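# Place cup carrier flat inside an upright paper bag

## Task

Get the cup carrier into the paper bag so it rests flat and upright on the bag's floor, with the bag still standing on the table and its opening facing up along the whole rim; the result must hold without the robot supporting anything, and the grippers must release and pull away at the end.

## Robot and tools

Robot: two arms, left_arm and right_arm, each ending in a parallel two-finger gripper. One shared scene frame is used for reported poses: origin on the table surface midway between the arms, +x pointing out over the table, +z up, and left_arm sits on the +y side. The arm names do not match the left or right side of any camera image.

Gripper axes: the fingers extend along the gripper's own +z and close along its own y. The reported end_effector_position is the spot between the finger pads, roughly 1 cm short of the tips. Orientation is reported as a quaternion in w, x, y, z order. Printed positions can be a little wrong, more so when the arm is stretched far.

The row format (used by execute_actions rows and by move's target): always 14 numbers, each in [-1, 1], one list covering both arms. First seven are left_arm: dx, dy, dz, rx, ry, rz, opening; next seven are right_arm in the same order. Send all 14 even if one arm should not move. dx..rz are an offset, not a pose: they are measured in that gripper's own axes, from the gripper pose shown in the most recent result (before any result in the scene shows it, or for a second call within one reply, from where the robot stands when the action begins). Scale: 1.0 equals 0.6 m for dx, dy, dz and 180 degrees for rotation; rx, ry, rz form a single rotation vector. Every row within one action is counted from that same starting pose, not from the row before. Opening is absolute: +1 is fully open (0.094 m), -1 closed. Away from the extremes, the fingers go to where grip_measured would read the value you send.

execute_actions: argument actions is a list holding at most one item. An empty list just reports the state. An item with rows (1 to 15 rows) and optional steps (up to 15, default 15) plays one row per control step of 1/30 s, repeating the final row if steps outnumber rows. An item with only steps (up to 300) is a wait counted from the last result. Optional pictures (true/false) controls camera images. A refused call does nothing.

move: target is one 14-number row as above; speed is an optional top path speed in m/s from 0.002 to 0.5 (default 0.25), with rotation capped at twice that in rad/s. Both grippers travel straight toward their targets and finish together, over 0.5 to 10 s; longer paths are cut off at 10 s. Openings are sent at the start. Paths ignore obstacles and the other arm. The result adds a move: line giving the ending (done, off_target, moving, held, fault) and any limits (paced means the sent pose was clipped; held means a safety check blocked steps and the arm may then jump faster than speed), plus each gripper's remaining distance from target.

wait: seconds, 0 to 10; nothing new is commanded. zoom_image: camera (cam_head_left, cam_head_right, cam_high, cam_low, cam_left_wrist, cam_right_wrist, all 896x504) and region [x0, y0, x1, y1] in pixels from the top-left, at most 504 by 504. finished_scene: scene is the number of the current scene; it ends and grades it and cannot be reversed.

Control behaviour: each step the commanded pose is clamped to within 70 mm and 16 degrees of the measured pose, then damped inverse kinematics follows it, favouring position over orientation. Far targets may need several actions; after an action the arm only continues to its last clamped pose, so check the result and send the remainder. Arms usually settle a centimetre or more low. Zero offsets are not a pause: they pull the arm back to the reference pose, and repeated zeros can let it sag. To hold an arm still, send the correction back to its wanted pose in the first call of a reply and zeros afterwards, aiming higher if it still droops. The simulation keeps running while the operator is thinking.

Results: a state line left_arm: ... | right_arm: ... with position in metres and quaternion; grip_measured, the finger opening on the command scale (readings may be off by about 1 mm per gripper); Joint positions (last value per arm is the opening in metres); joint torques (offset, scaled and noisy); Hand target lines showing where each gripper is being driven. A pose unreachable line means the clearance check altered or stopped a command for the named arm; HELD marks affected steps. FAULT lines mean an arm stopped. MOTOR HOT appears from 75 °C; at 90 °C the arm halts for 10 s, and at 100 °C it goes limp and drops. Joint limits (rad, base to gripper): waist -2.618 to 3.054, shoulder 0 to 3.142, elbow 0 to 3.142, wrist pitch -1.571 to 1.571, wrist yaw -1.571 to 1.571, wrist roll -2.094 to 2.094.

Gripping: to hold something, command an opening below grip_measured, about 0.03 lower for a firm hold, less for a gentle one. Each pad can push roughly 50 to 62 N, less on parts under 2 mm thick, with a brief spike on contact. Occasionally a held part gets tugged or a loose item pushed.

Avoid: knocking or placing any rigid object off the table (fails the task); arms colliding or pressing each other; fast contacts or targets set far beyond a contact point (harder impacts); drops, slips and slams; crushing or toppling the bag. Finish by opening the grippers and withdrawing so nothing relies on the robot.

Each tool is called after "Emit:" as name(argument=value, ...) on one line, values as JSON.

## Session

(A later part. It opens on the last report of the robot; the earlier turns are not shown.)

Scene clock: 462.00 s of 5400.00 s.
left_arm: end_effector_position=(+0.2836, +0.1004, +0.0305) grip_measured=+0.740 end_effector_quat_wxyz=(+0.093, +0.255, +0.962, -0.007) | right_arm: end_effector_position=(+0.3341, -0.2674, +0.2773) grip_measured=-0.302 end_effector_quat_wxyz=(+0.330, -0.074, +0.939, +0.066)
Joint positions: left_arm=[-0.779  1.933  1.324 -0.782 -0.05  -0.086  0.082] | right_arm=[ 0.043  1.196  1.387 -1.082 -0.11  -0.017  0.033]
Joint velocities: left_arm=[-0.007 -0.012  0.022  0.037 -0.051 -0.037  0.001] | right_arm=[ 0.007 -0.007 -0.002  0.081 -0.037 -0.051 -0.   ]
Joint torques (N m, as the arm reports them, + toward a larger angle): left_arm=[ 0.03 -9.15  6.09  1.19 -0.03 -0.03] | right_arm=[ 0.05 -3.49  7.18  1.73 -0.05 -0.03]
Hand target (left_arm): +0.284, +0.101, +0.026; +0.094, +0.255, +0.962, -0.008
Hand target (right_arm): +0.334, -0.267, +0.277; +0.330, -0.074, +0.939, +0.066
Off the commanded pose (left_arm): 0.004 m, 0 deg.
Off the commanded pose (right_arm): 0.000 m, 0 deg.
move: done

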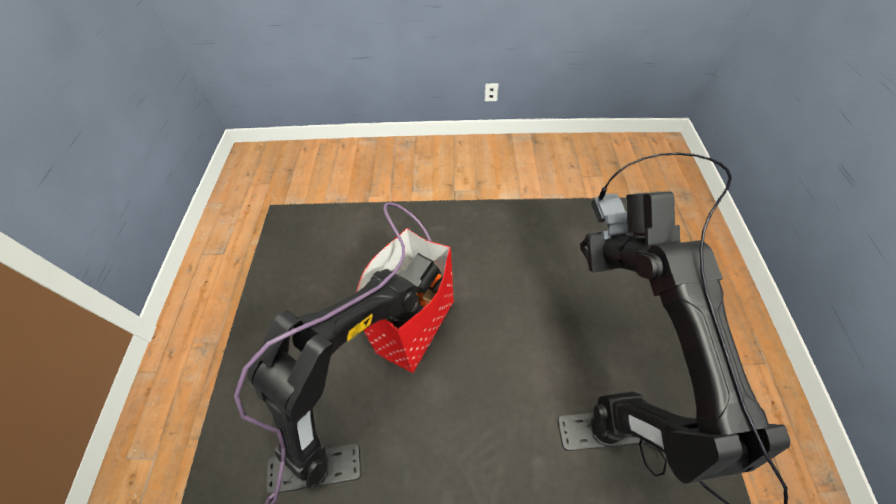

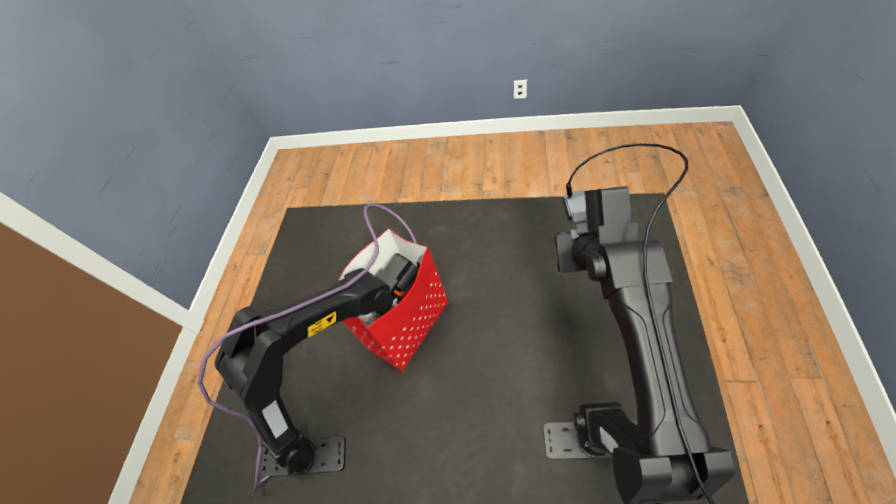

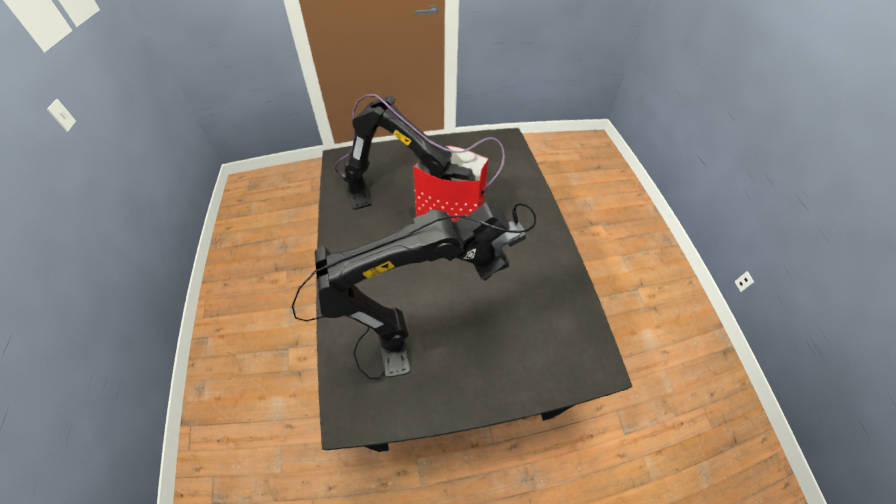

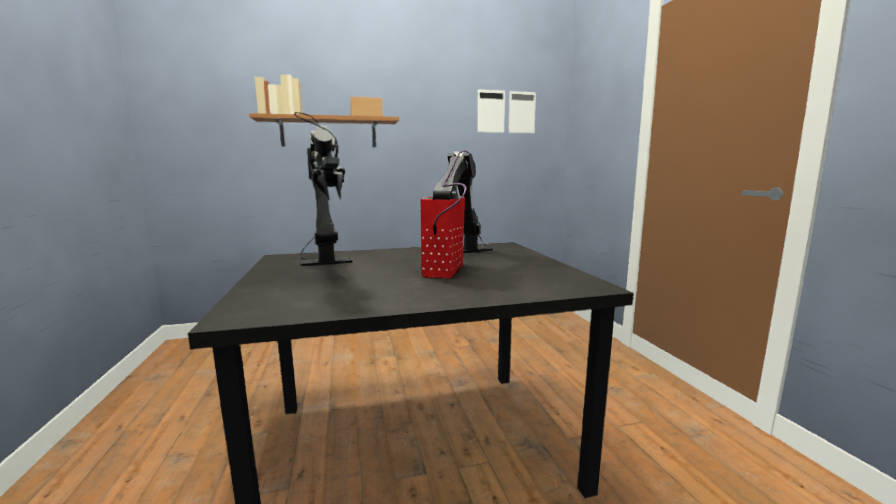

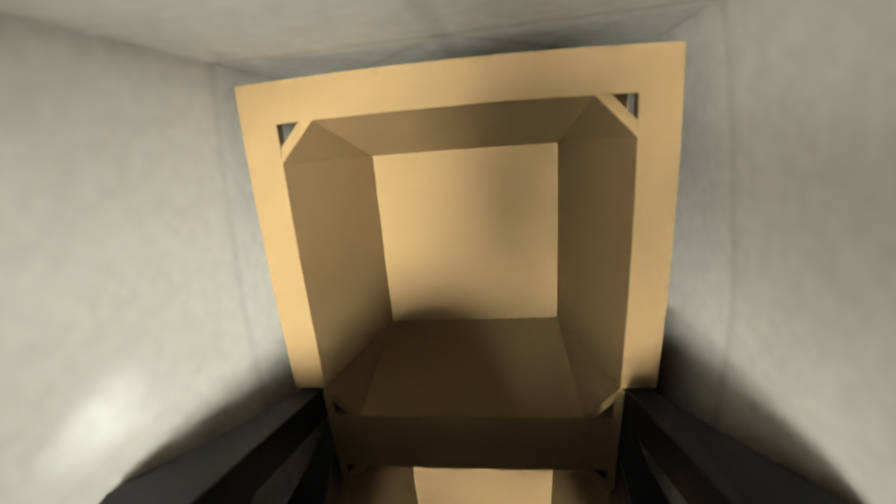

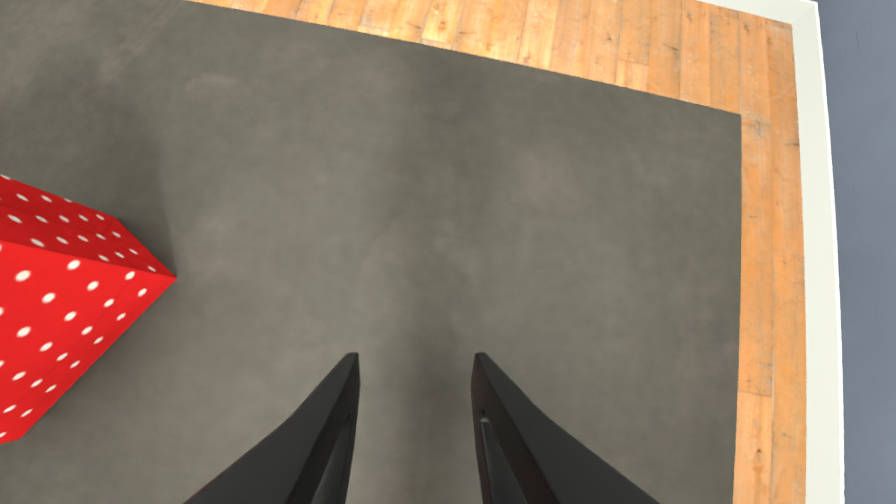

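Emit:
move(target=[0.002,0,0.0115,0,0,0,0.70, 0,0,0,0,0,0,-0.3], speed=0.01)

Emit:
execute_actions(actions=[{"rows": [[0,0,0,0,0,0,0.85, 0,0,0,0,0,0,-0.3]], "steps": 12}])

Scene clock: 468.17 s of 5400.00 s.
left_arm: end_effector_position=(+0.2850, +0.0994, +0.0308) grip_measured=+0.740 end_effector_quat_wxyz=(+0.097, +0.255, +0.962, -0.009) | right_arm: end_effector_position=(+0.3341, -0.2674, +0.2773) grip_measured=-0.302 end_effector_quat_wxyz=(+0.330, -0.074, +0.939, +0.066)
Joint positions: left_arm=[-0.779  1.933  1.324 -0.774 -0.05  -0.086  0.082] | right_arm=[ 0.043  1.196  1.387 -1.082 -0.11  -0.017  0.033]
Joint velocities: left_arm=[-0.017  0.007  0.012 -0.022 -0.037  0.022  0.   ] | right_arm=[ 0.007  0.002 -0.017 -0.022 -0.037 -0.007 -0.001]
Joint torques (N m, as the arm reports them, + toward a larger angle): left_arm=[ 0.06 -8.7   5.81  1.2  -0.03 -0.02] | right_arm=[ 0.02 -3.46  7.22  1.71 -0.07 -0.02]
Hand target (left_arm): +0.284, +0.101, +0.024; +0.093, +0.255, +0.962, -0.007
Hand target (right_arm): +0.334, -0.267, +0.277; +0.330, -0.074, +0.939, +0.066
Off the commanded pose (left_arm): 0.008 m, 0 deg.
Off the commanded pose (right_arm): 0.000 m, 0 deg.
After step 90, 2.23 s passed at rest.
move: done

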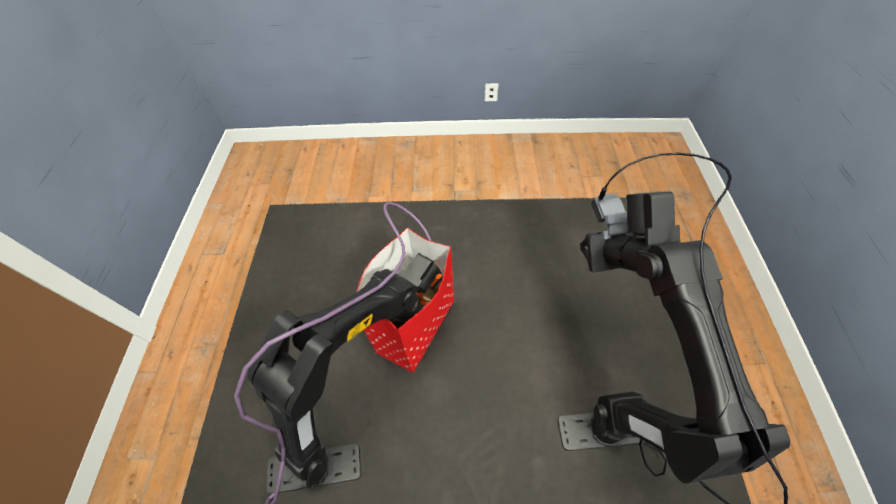

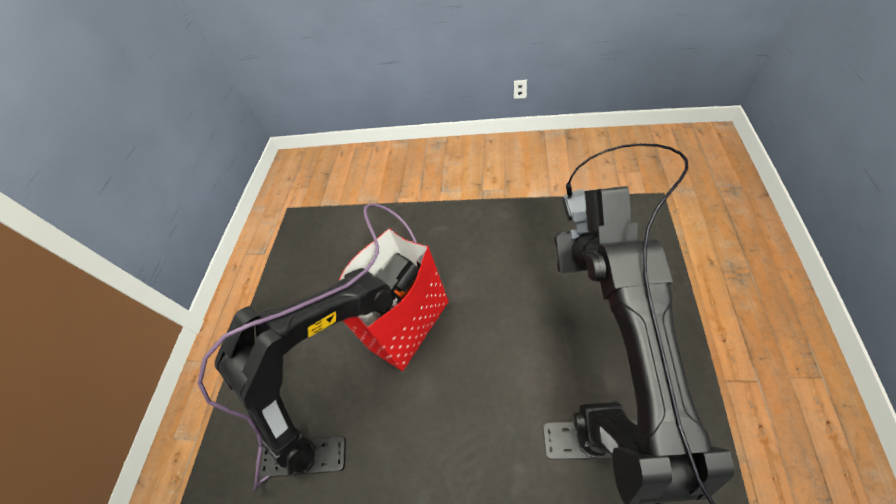

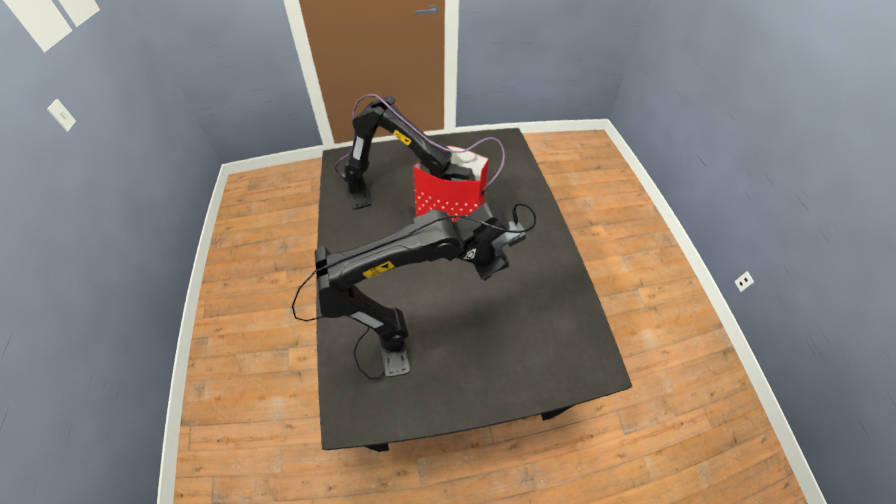

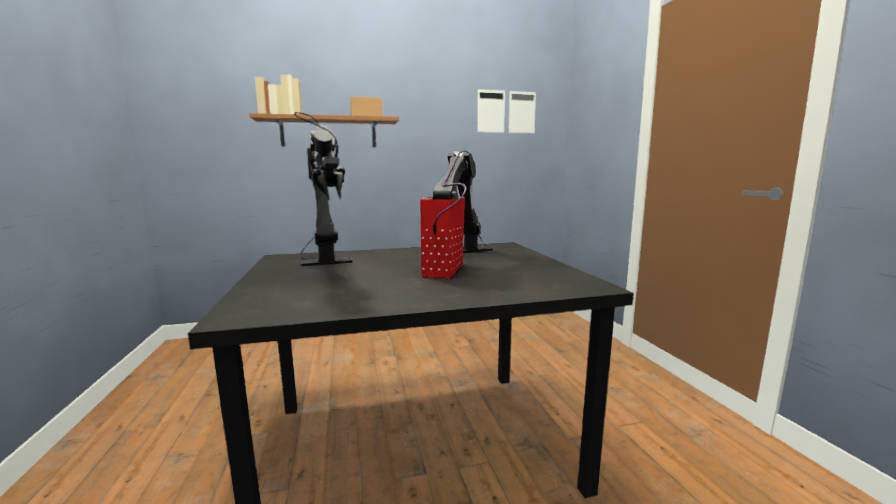

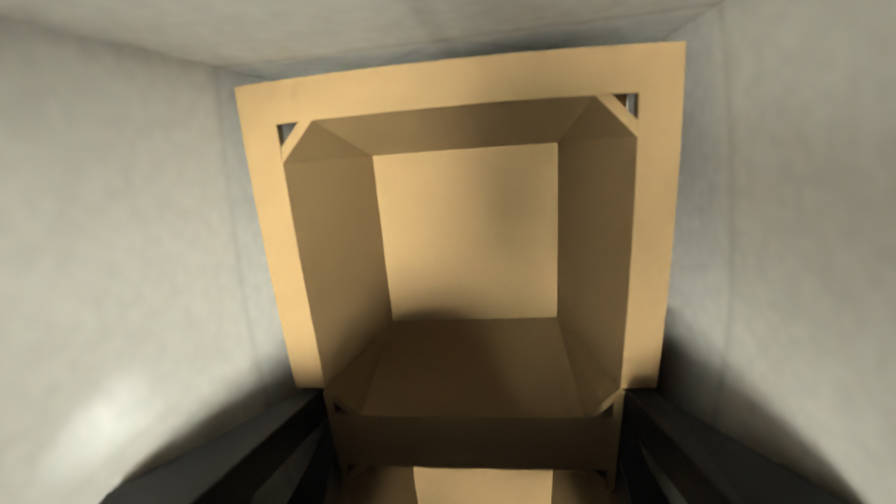

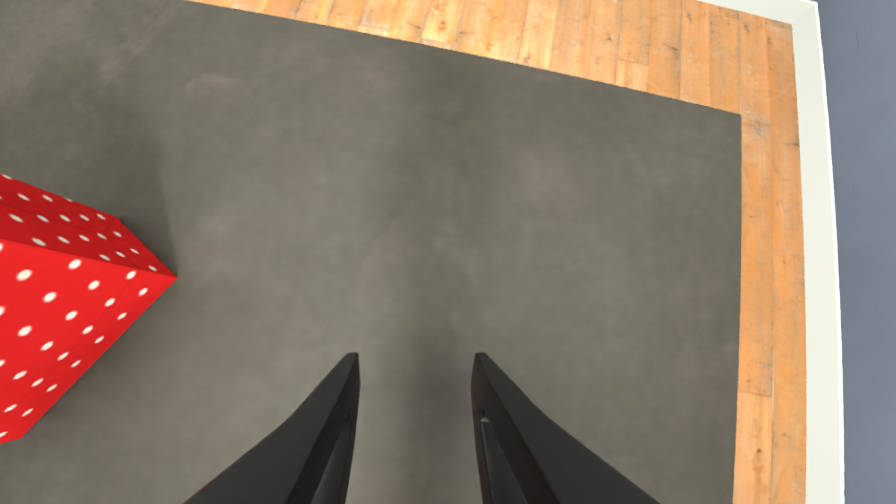

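Scene clock: 468.57 s of 5400.00 s.
left_arm: end_effector_position=(+0.2851, +0.0993, +0.0309) grip_measured=+0.847 end_effector_quat_wxyz=(+0.097, +0.255, +0.962, -0.009) | right_arm: end_effector_position=(+0.3341, -0.2674, +0.2773) grip_measured=-0.302 end_effector_quat_wxyz=(+0.330, -0.074, +0.939, +0.066)
Joint positions: left_arm=[-0.779  1.933  1.324 -0.774 -0.05  -0.086  0.087] | right_arm=[ 0.043  1.196  1.387 -1.082 -0.11  -0.017  0.033]
Joint velocities: left_arm=[-0.002 -0.017 -0.017  0.022  0.007 -0.007 -0.   ] | right_arm=[-0.017  0.002 -0.007  0.051  0.051 -0.051  0.   ]
Joint torques (N m, as the arm reports them, + toward a larger angle): left_arm=[-0.01 -9.45  7.16  0.98 -0.03 -0.03] | right_arm=[ 0.01 -3.41  7.24  1.72 -0.05 -0.02]
Hand target (left_arm): +0.285, +0.099, +0.031; +0.097, +0.255, +0.962, -0.009
Hand target (right_arm): +0.334, -0.267, +0.277; +0.330, -0.074, +0.939, +0.066
Off the commanded pose (left_arm): 0.000 m, 0 deg.
Off the commanded pose (right_arm): 0.000 m, 0 deg.
Steps of this call (steps 1 to 12: all 12 steps of this action). Readings (end_effector_position):
1: left_arm (+0.2851, +0.0993, +0.0309) | right_arm (+0.3341, -0.2674, +0.2773)
2: left_arm (+0.2851, +0.0993, +0.0309) | right_arm (+0.3341, -0.2674, +0.2773)
4: left_arm (+0.2851, +0.0993, +0.0309) | right_arm (+0.3341, -0.2674, +0.2773)
8: left_arm (+0.2851, +0.0993, +0.0309) | right_arm (+0.3341, -0.2674, +0.2773)
12: the state above

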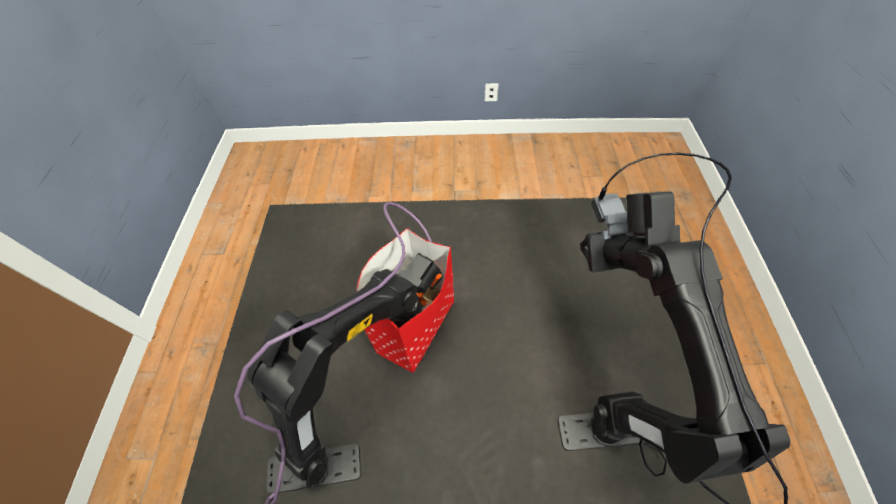

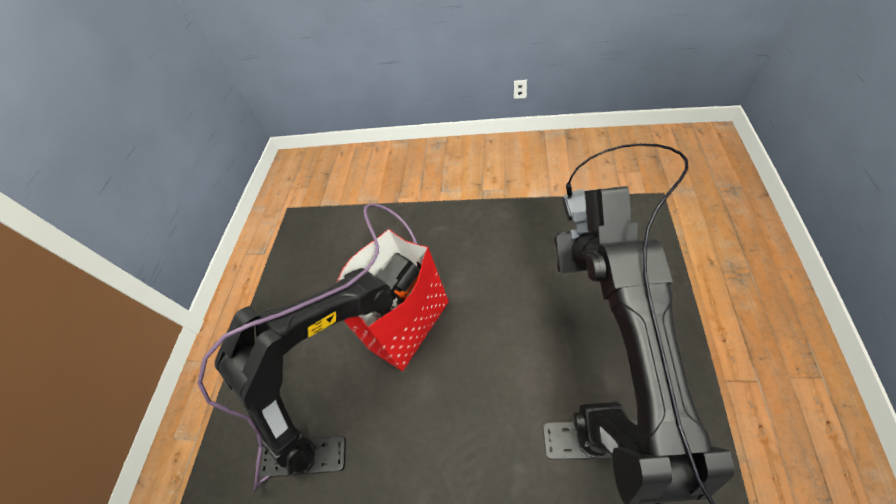

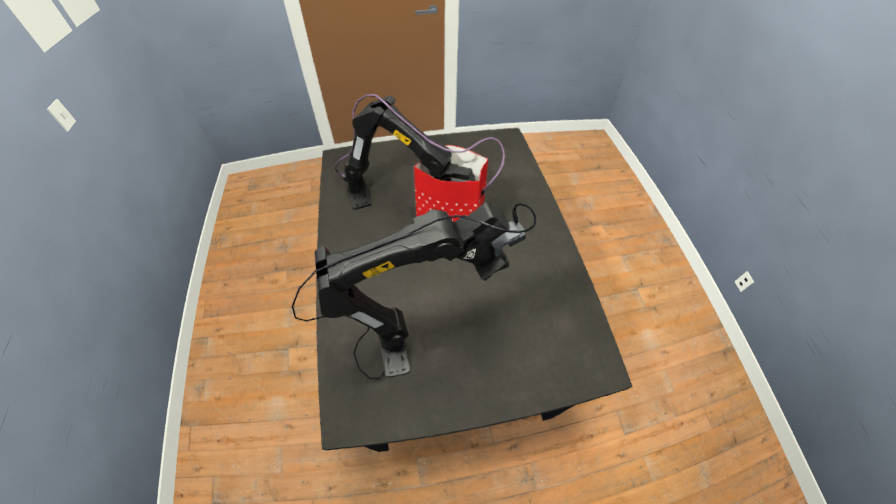

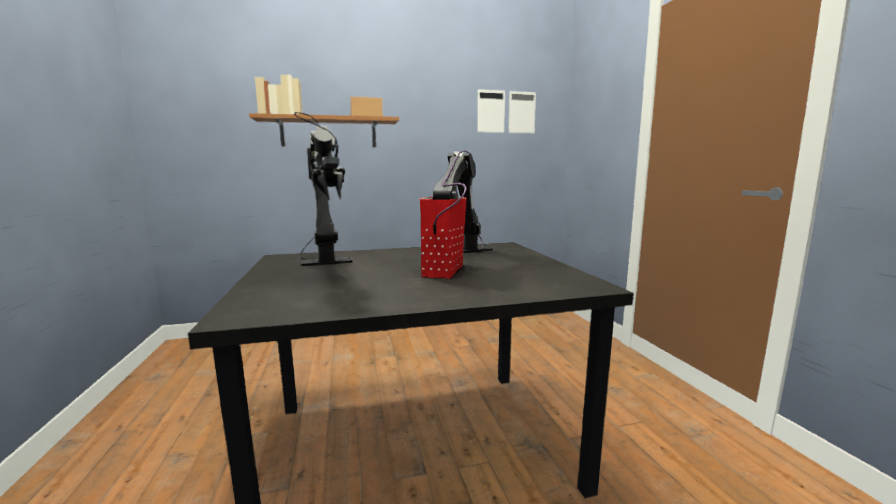

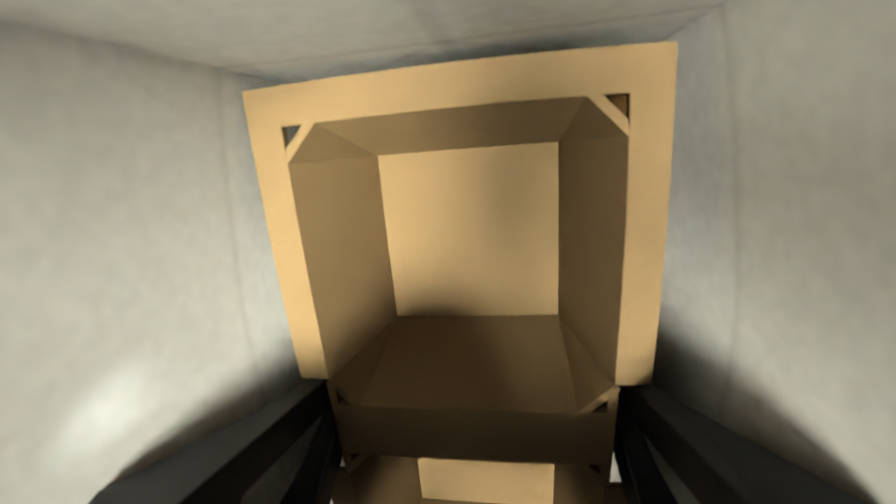

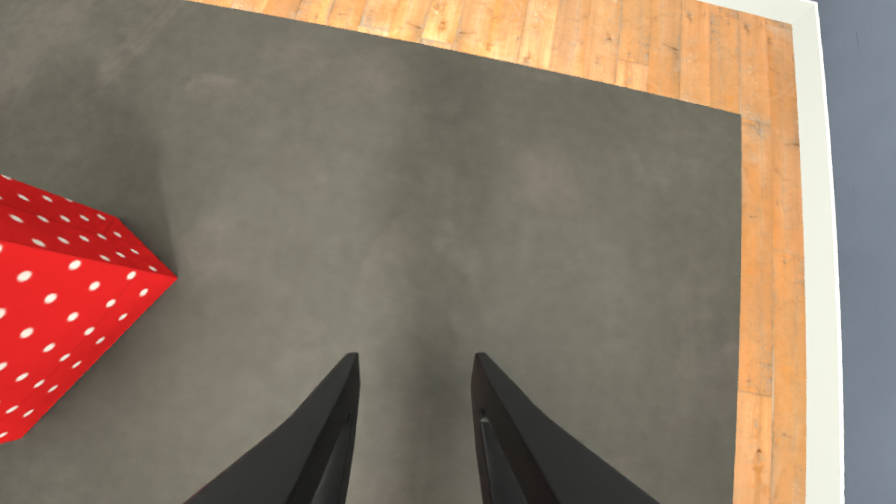

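Emit:
move(target=[-0.006,0,-0.115,0,0,0,0.85, 0,0,0,0,0,0,-0.3], speed=0.035)

Scene clock: 473.93 s of 5400.00 s.
left_arm: end_effector_position=(+0.2715, +0.1088, +0.0813) grip_measured=+0.847 end_effector_quat_wxyz=(+0.074, +0.256, +0.964, -0.000) | right_arm: end_effector_position=(+0.3341, -0.2674, +0.2773) grip_measured=-0.302 end_effector_quat_wxyz=(+0.330, -0.074, +0.939, +0.066)
Joint positions: left_arm=[-0.779  1.862  1.445 -1.013 -0.05  -0.087  0.087] | right_arm=[ 0.043  1.196  1.387 -1.082 -0.11  -0.017  0.033]
Joint velocities: left_arm=[-0.012 -0.002 -0.017  0.066 -0.037 -0.022  0.   ] | right_arm=[ 0.012 -0.002 -0.012 -0.125 -0.007 -0.007  0.002]
Joint torques (N m, as the arm reports them, + toward a larger angle): left_arm=[ -0.75 -10.92  10.05   0.81  -0.05  -0.14] | right_arm=[-0.02 -3.44  7.27  1.7  -0.07 -0.02]
Hand target (left_arm): +0.276, +0.101, +0.099; +0.097, +0.255, +0.962, -0.009
Hand target (right_arm): +0.334, -0.267, +0.277; +0.330, -0.074, +0.939, +0.066
Off the commanded pose (left_arm): 0.020 m, 3 deg.
Off the commanded pose (right_arm): 0.000 m, 0 deg.
After step 90, 0.07 s passed at rest.
move: off_target (left_arm)

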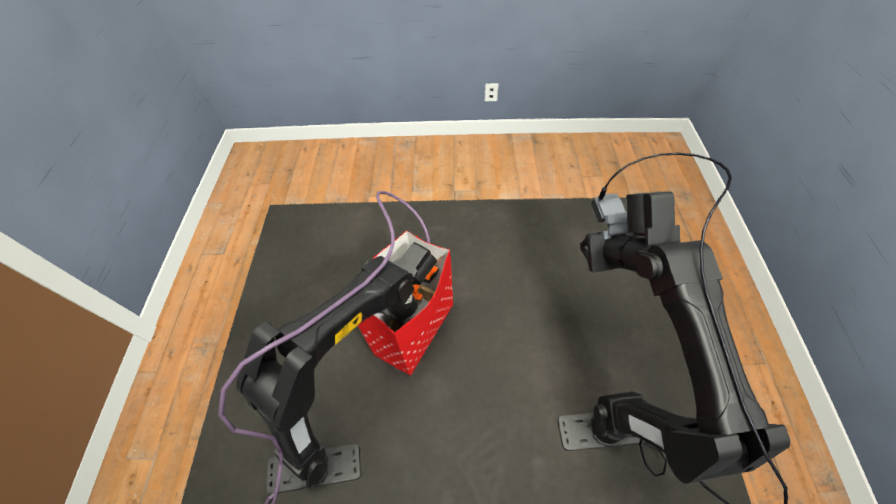

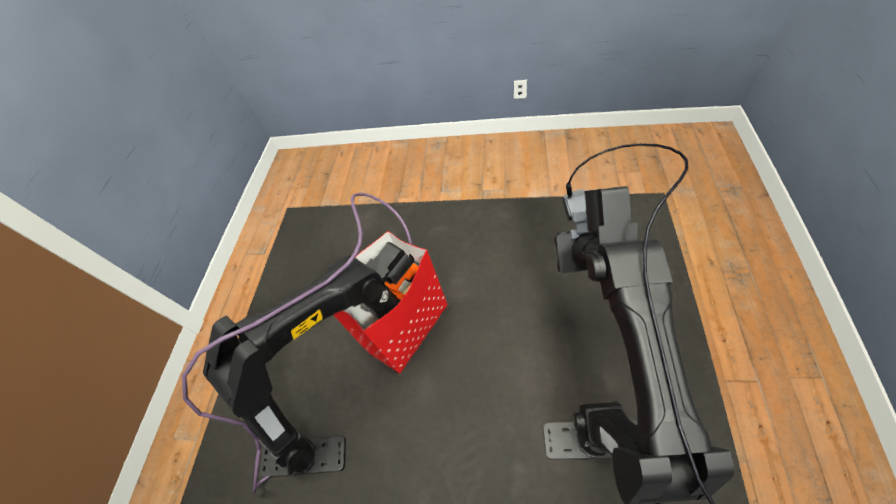

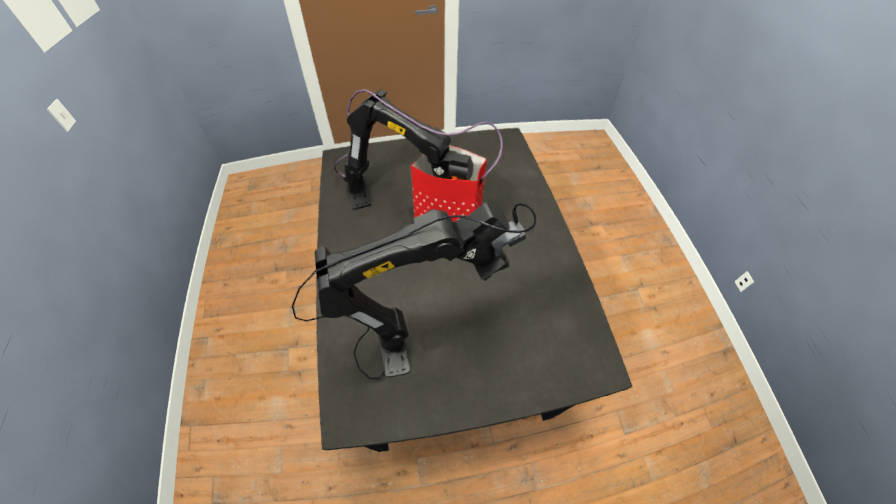

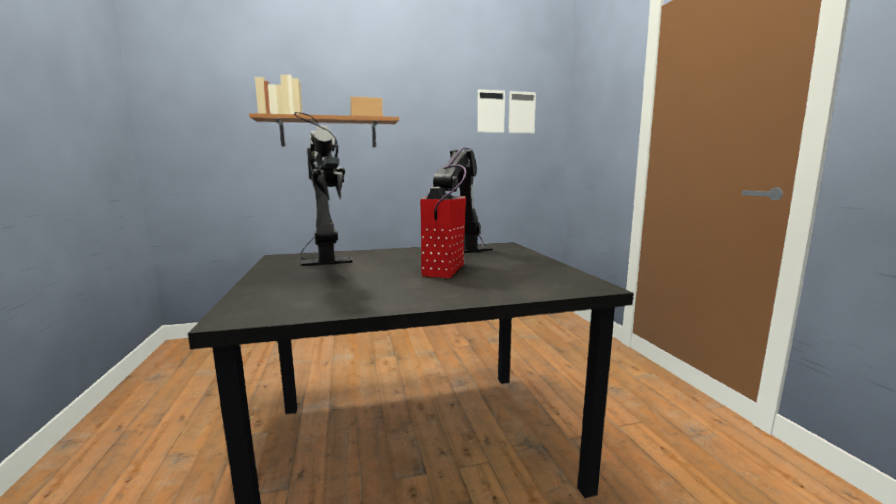

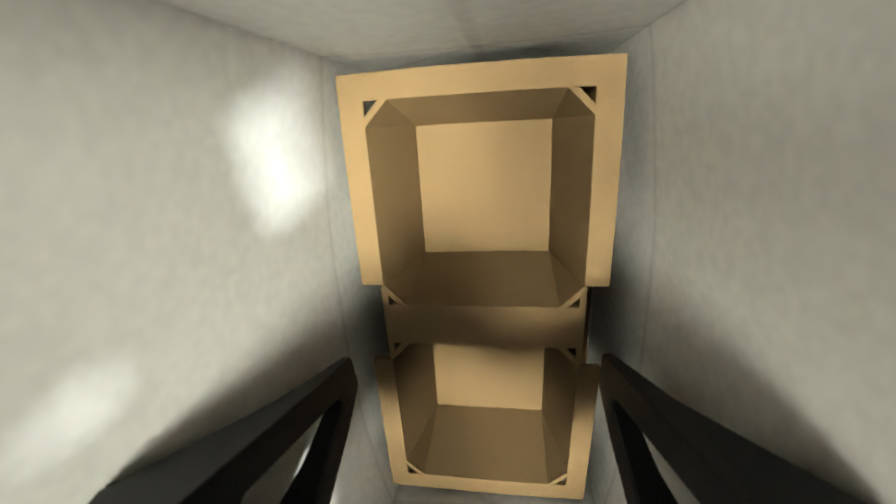

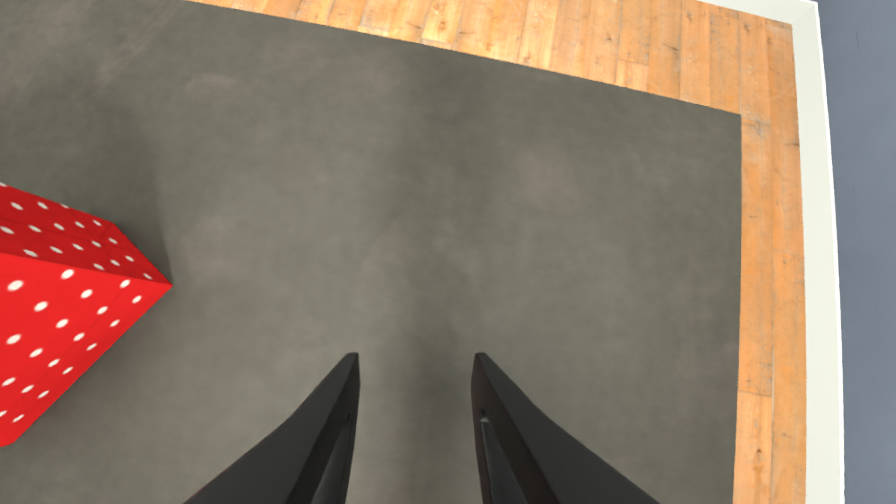

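Emit:
move(target=[-0.044,0.0107,-0.280,0,-0.078,0,-0.4, 0,0,0,0,0,0,-0.3], speed=0.06)

Scene clock: 486.93 s of 5400.00 s.
left_arm: end_effector_position=(+0.2762, +0.1094, +0.2345) grip_measured=-0.397 end_effector_quat_wxyz=(+0.169, +0.249, +0.953, -0.026) | right_arm: end_effector_position=(+0.3341, -0.2674, +0.2773) grip_measured=-0.302 end_effector_quat_wxyz=(+0.330, -0.074, +0.939, +0.066)
Joint positions: left_arm=[-0.779  1.739  1.862 -1.356 -0.067 -0.087  0.028] | right_arm=[ 0.043  1.196  1.387 -1.082 -0.11  -0.017  0.033]
Joint velocities: left_arm=[-0.002 -0.002 -0.007 -0.007 -0.007 -0.081 -0.   ] | right_arm=[ 0.012  0.002 -0.022  0.022  0.022  0.007 -0.001]
Joint torques (N m, as the arm reports them, + toward a larger angle): left_arm=[-1.03 -9.45  9.93  1.24 -0.14  0.01] | right_arm=[-0.02 -3.48  7.24  1.71 -0.09 -0.02]
Hand target (left_arm): +0.274, +0.106, +0.252; +0.192, +0.255, +0.947, -0.031
Hand target (right_arm): +0.334, -0.267, +0.277; +0.330, -0.074, +0.939, +0.066
Off the commanded pose (left_arm): 0.017 m, 3 deg.
Off the commanded pose (right_arm): 0.000 m, 0 deg.
After step 90, 6.70 s passed at rest.
move: off_target (left_arm)

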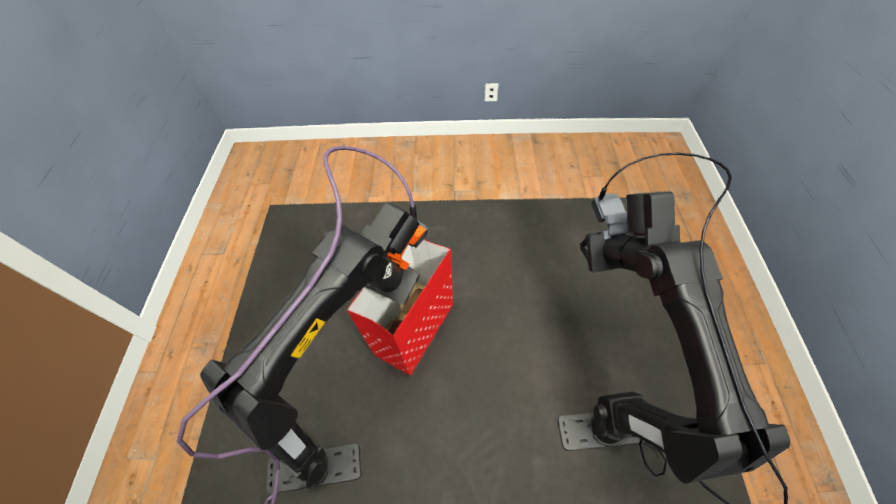

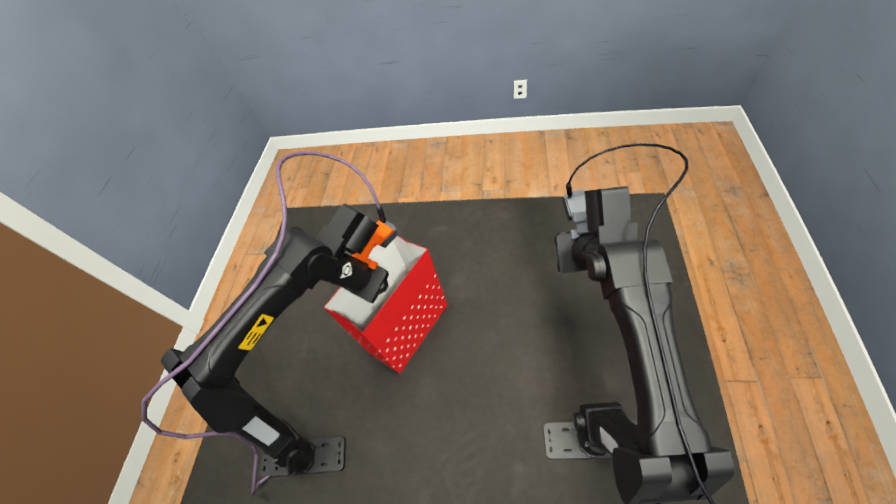

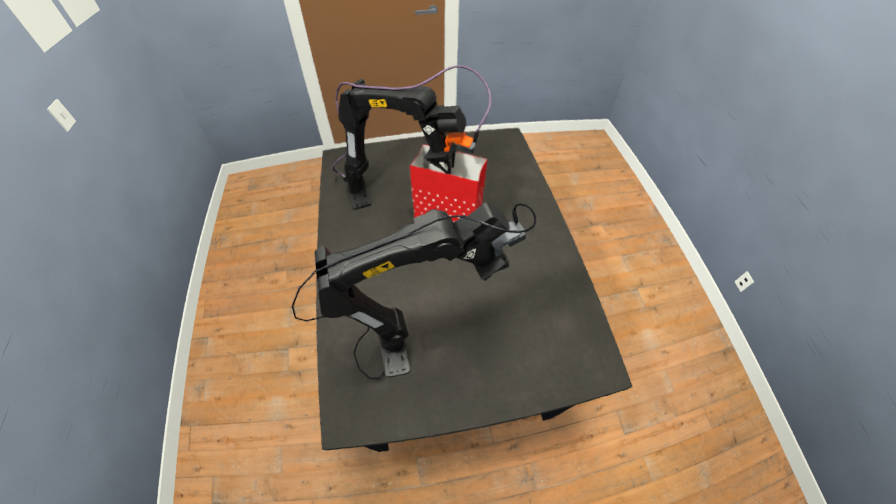

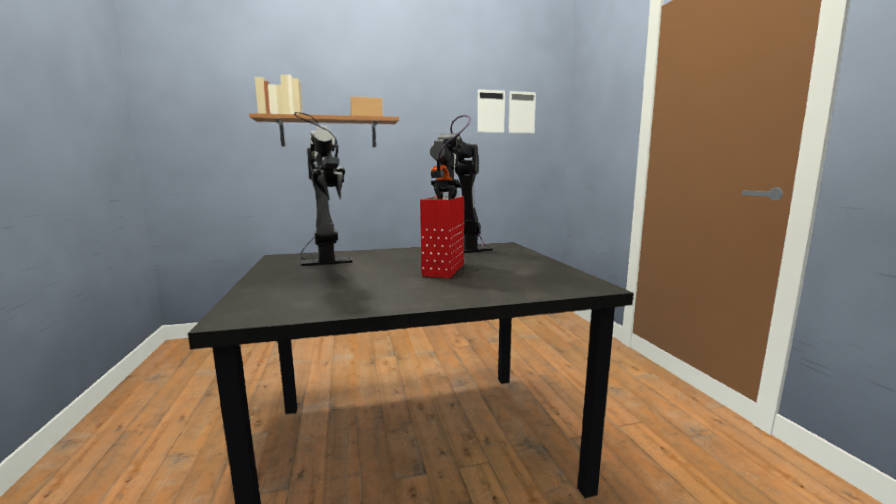

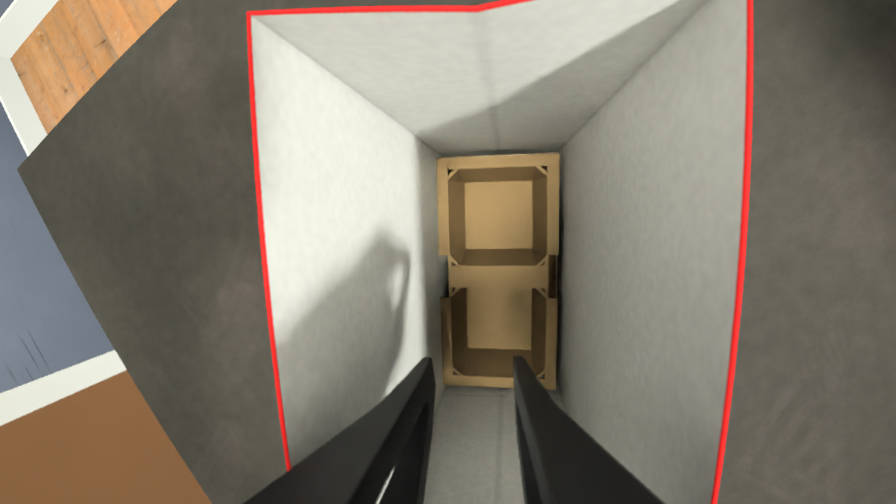

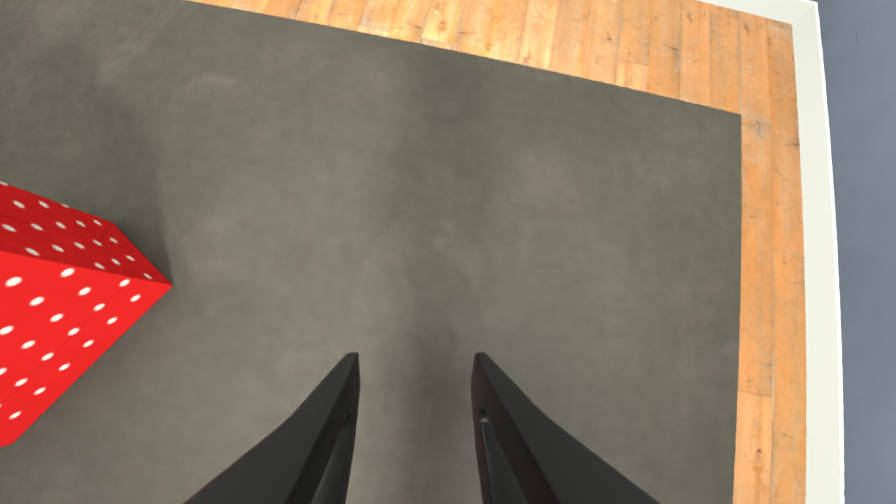

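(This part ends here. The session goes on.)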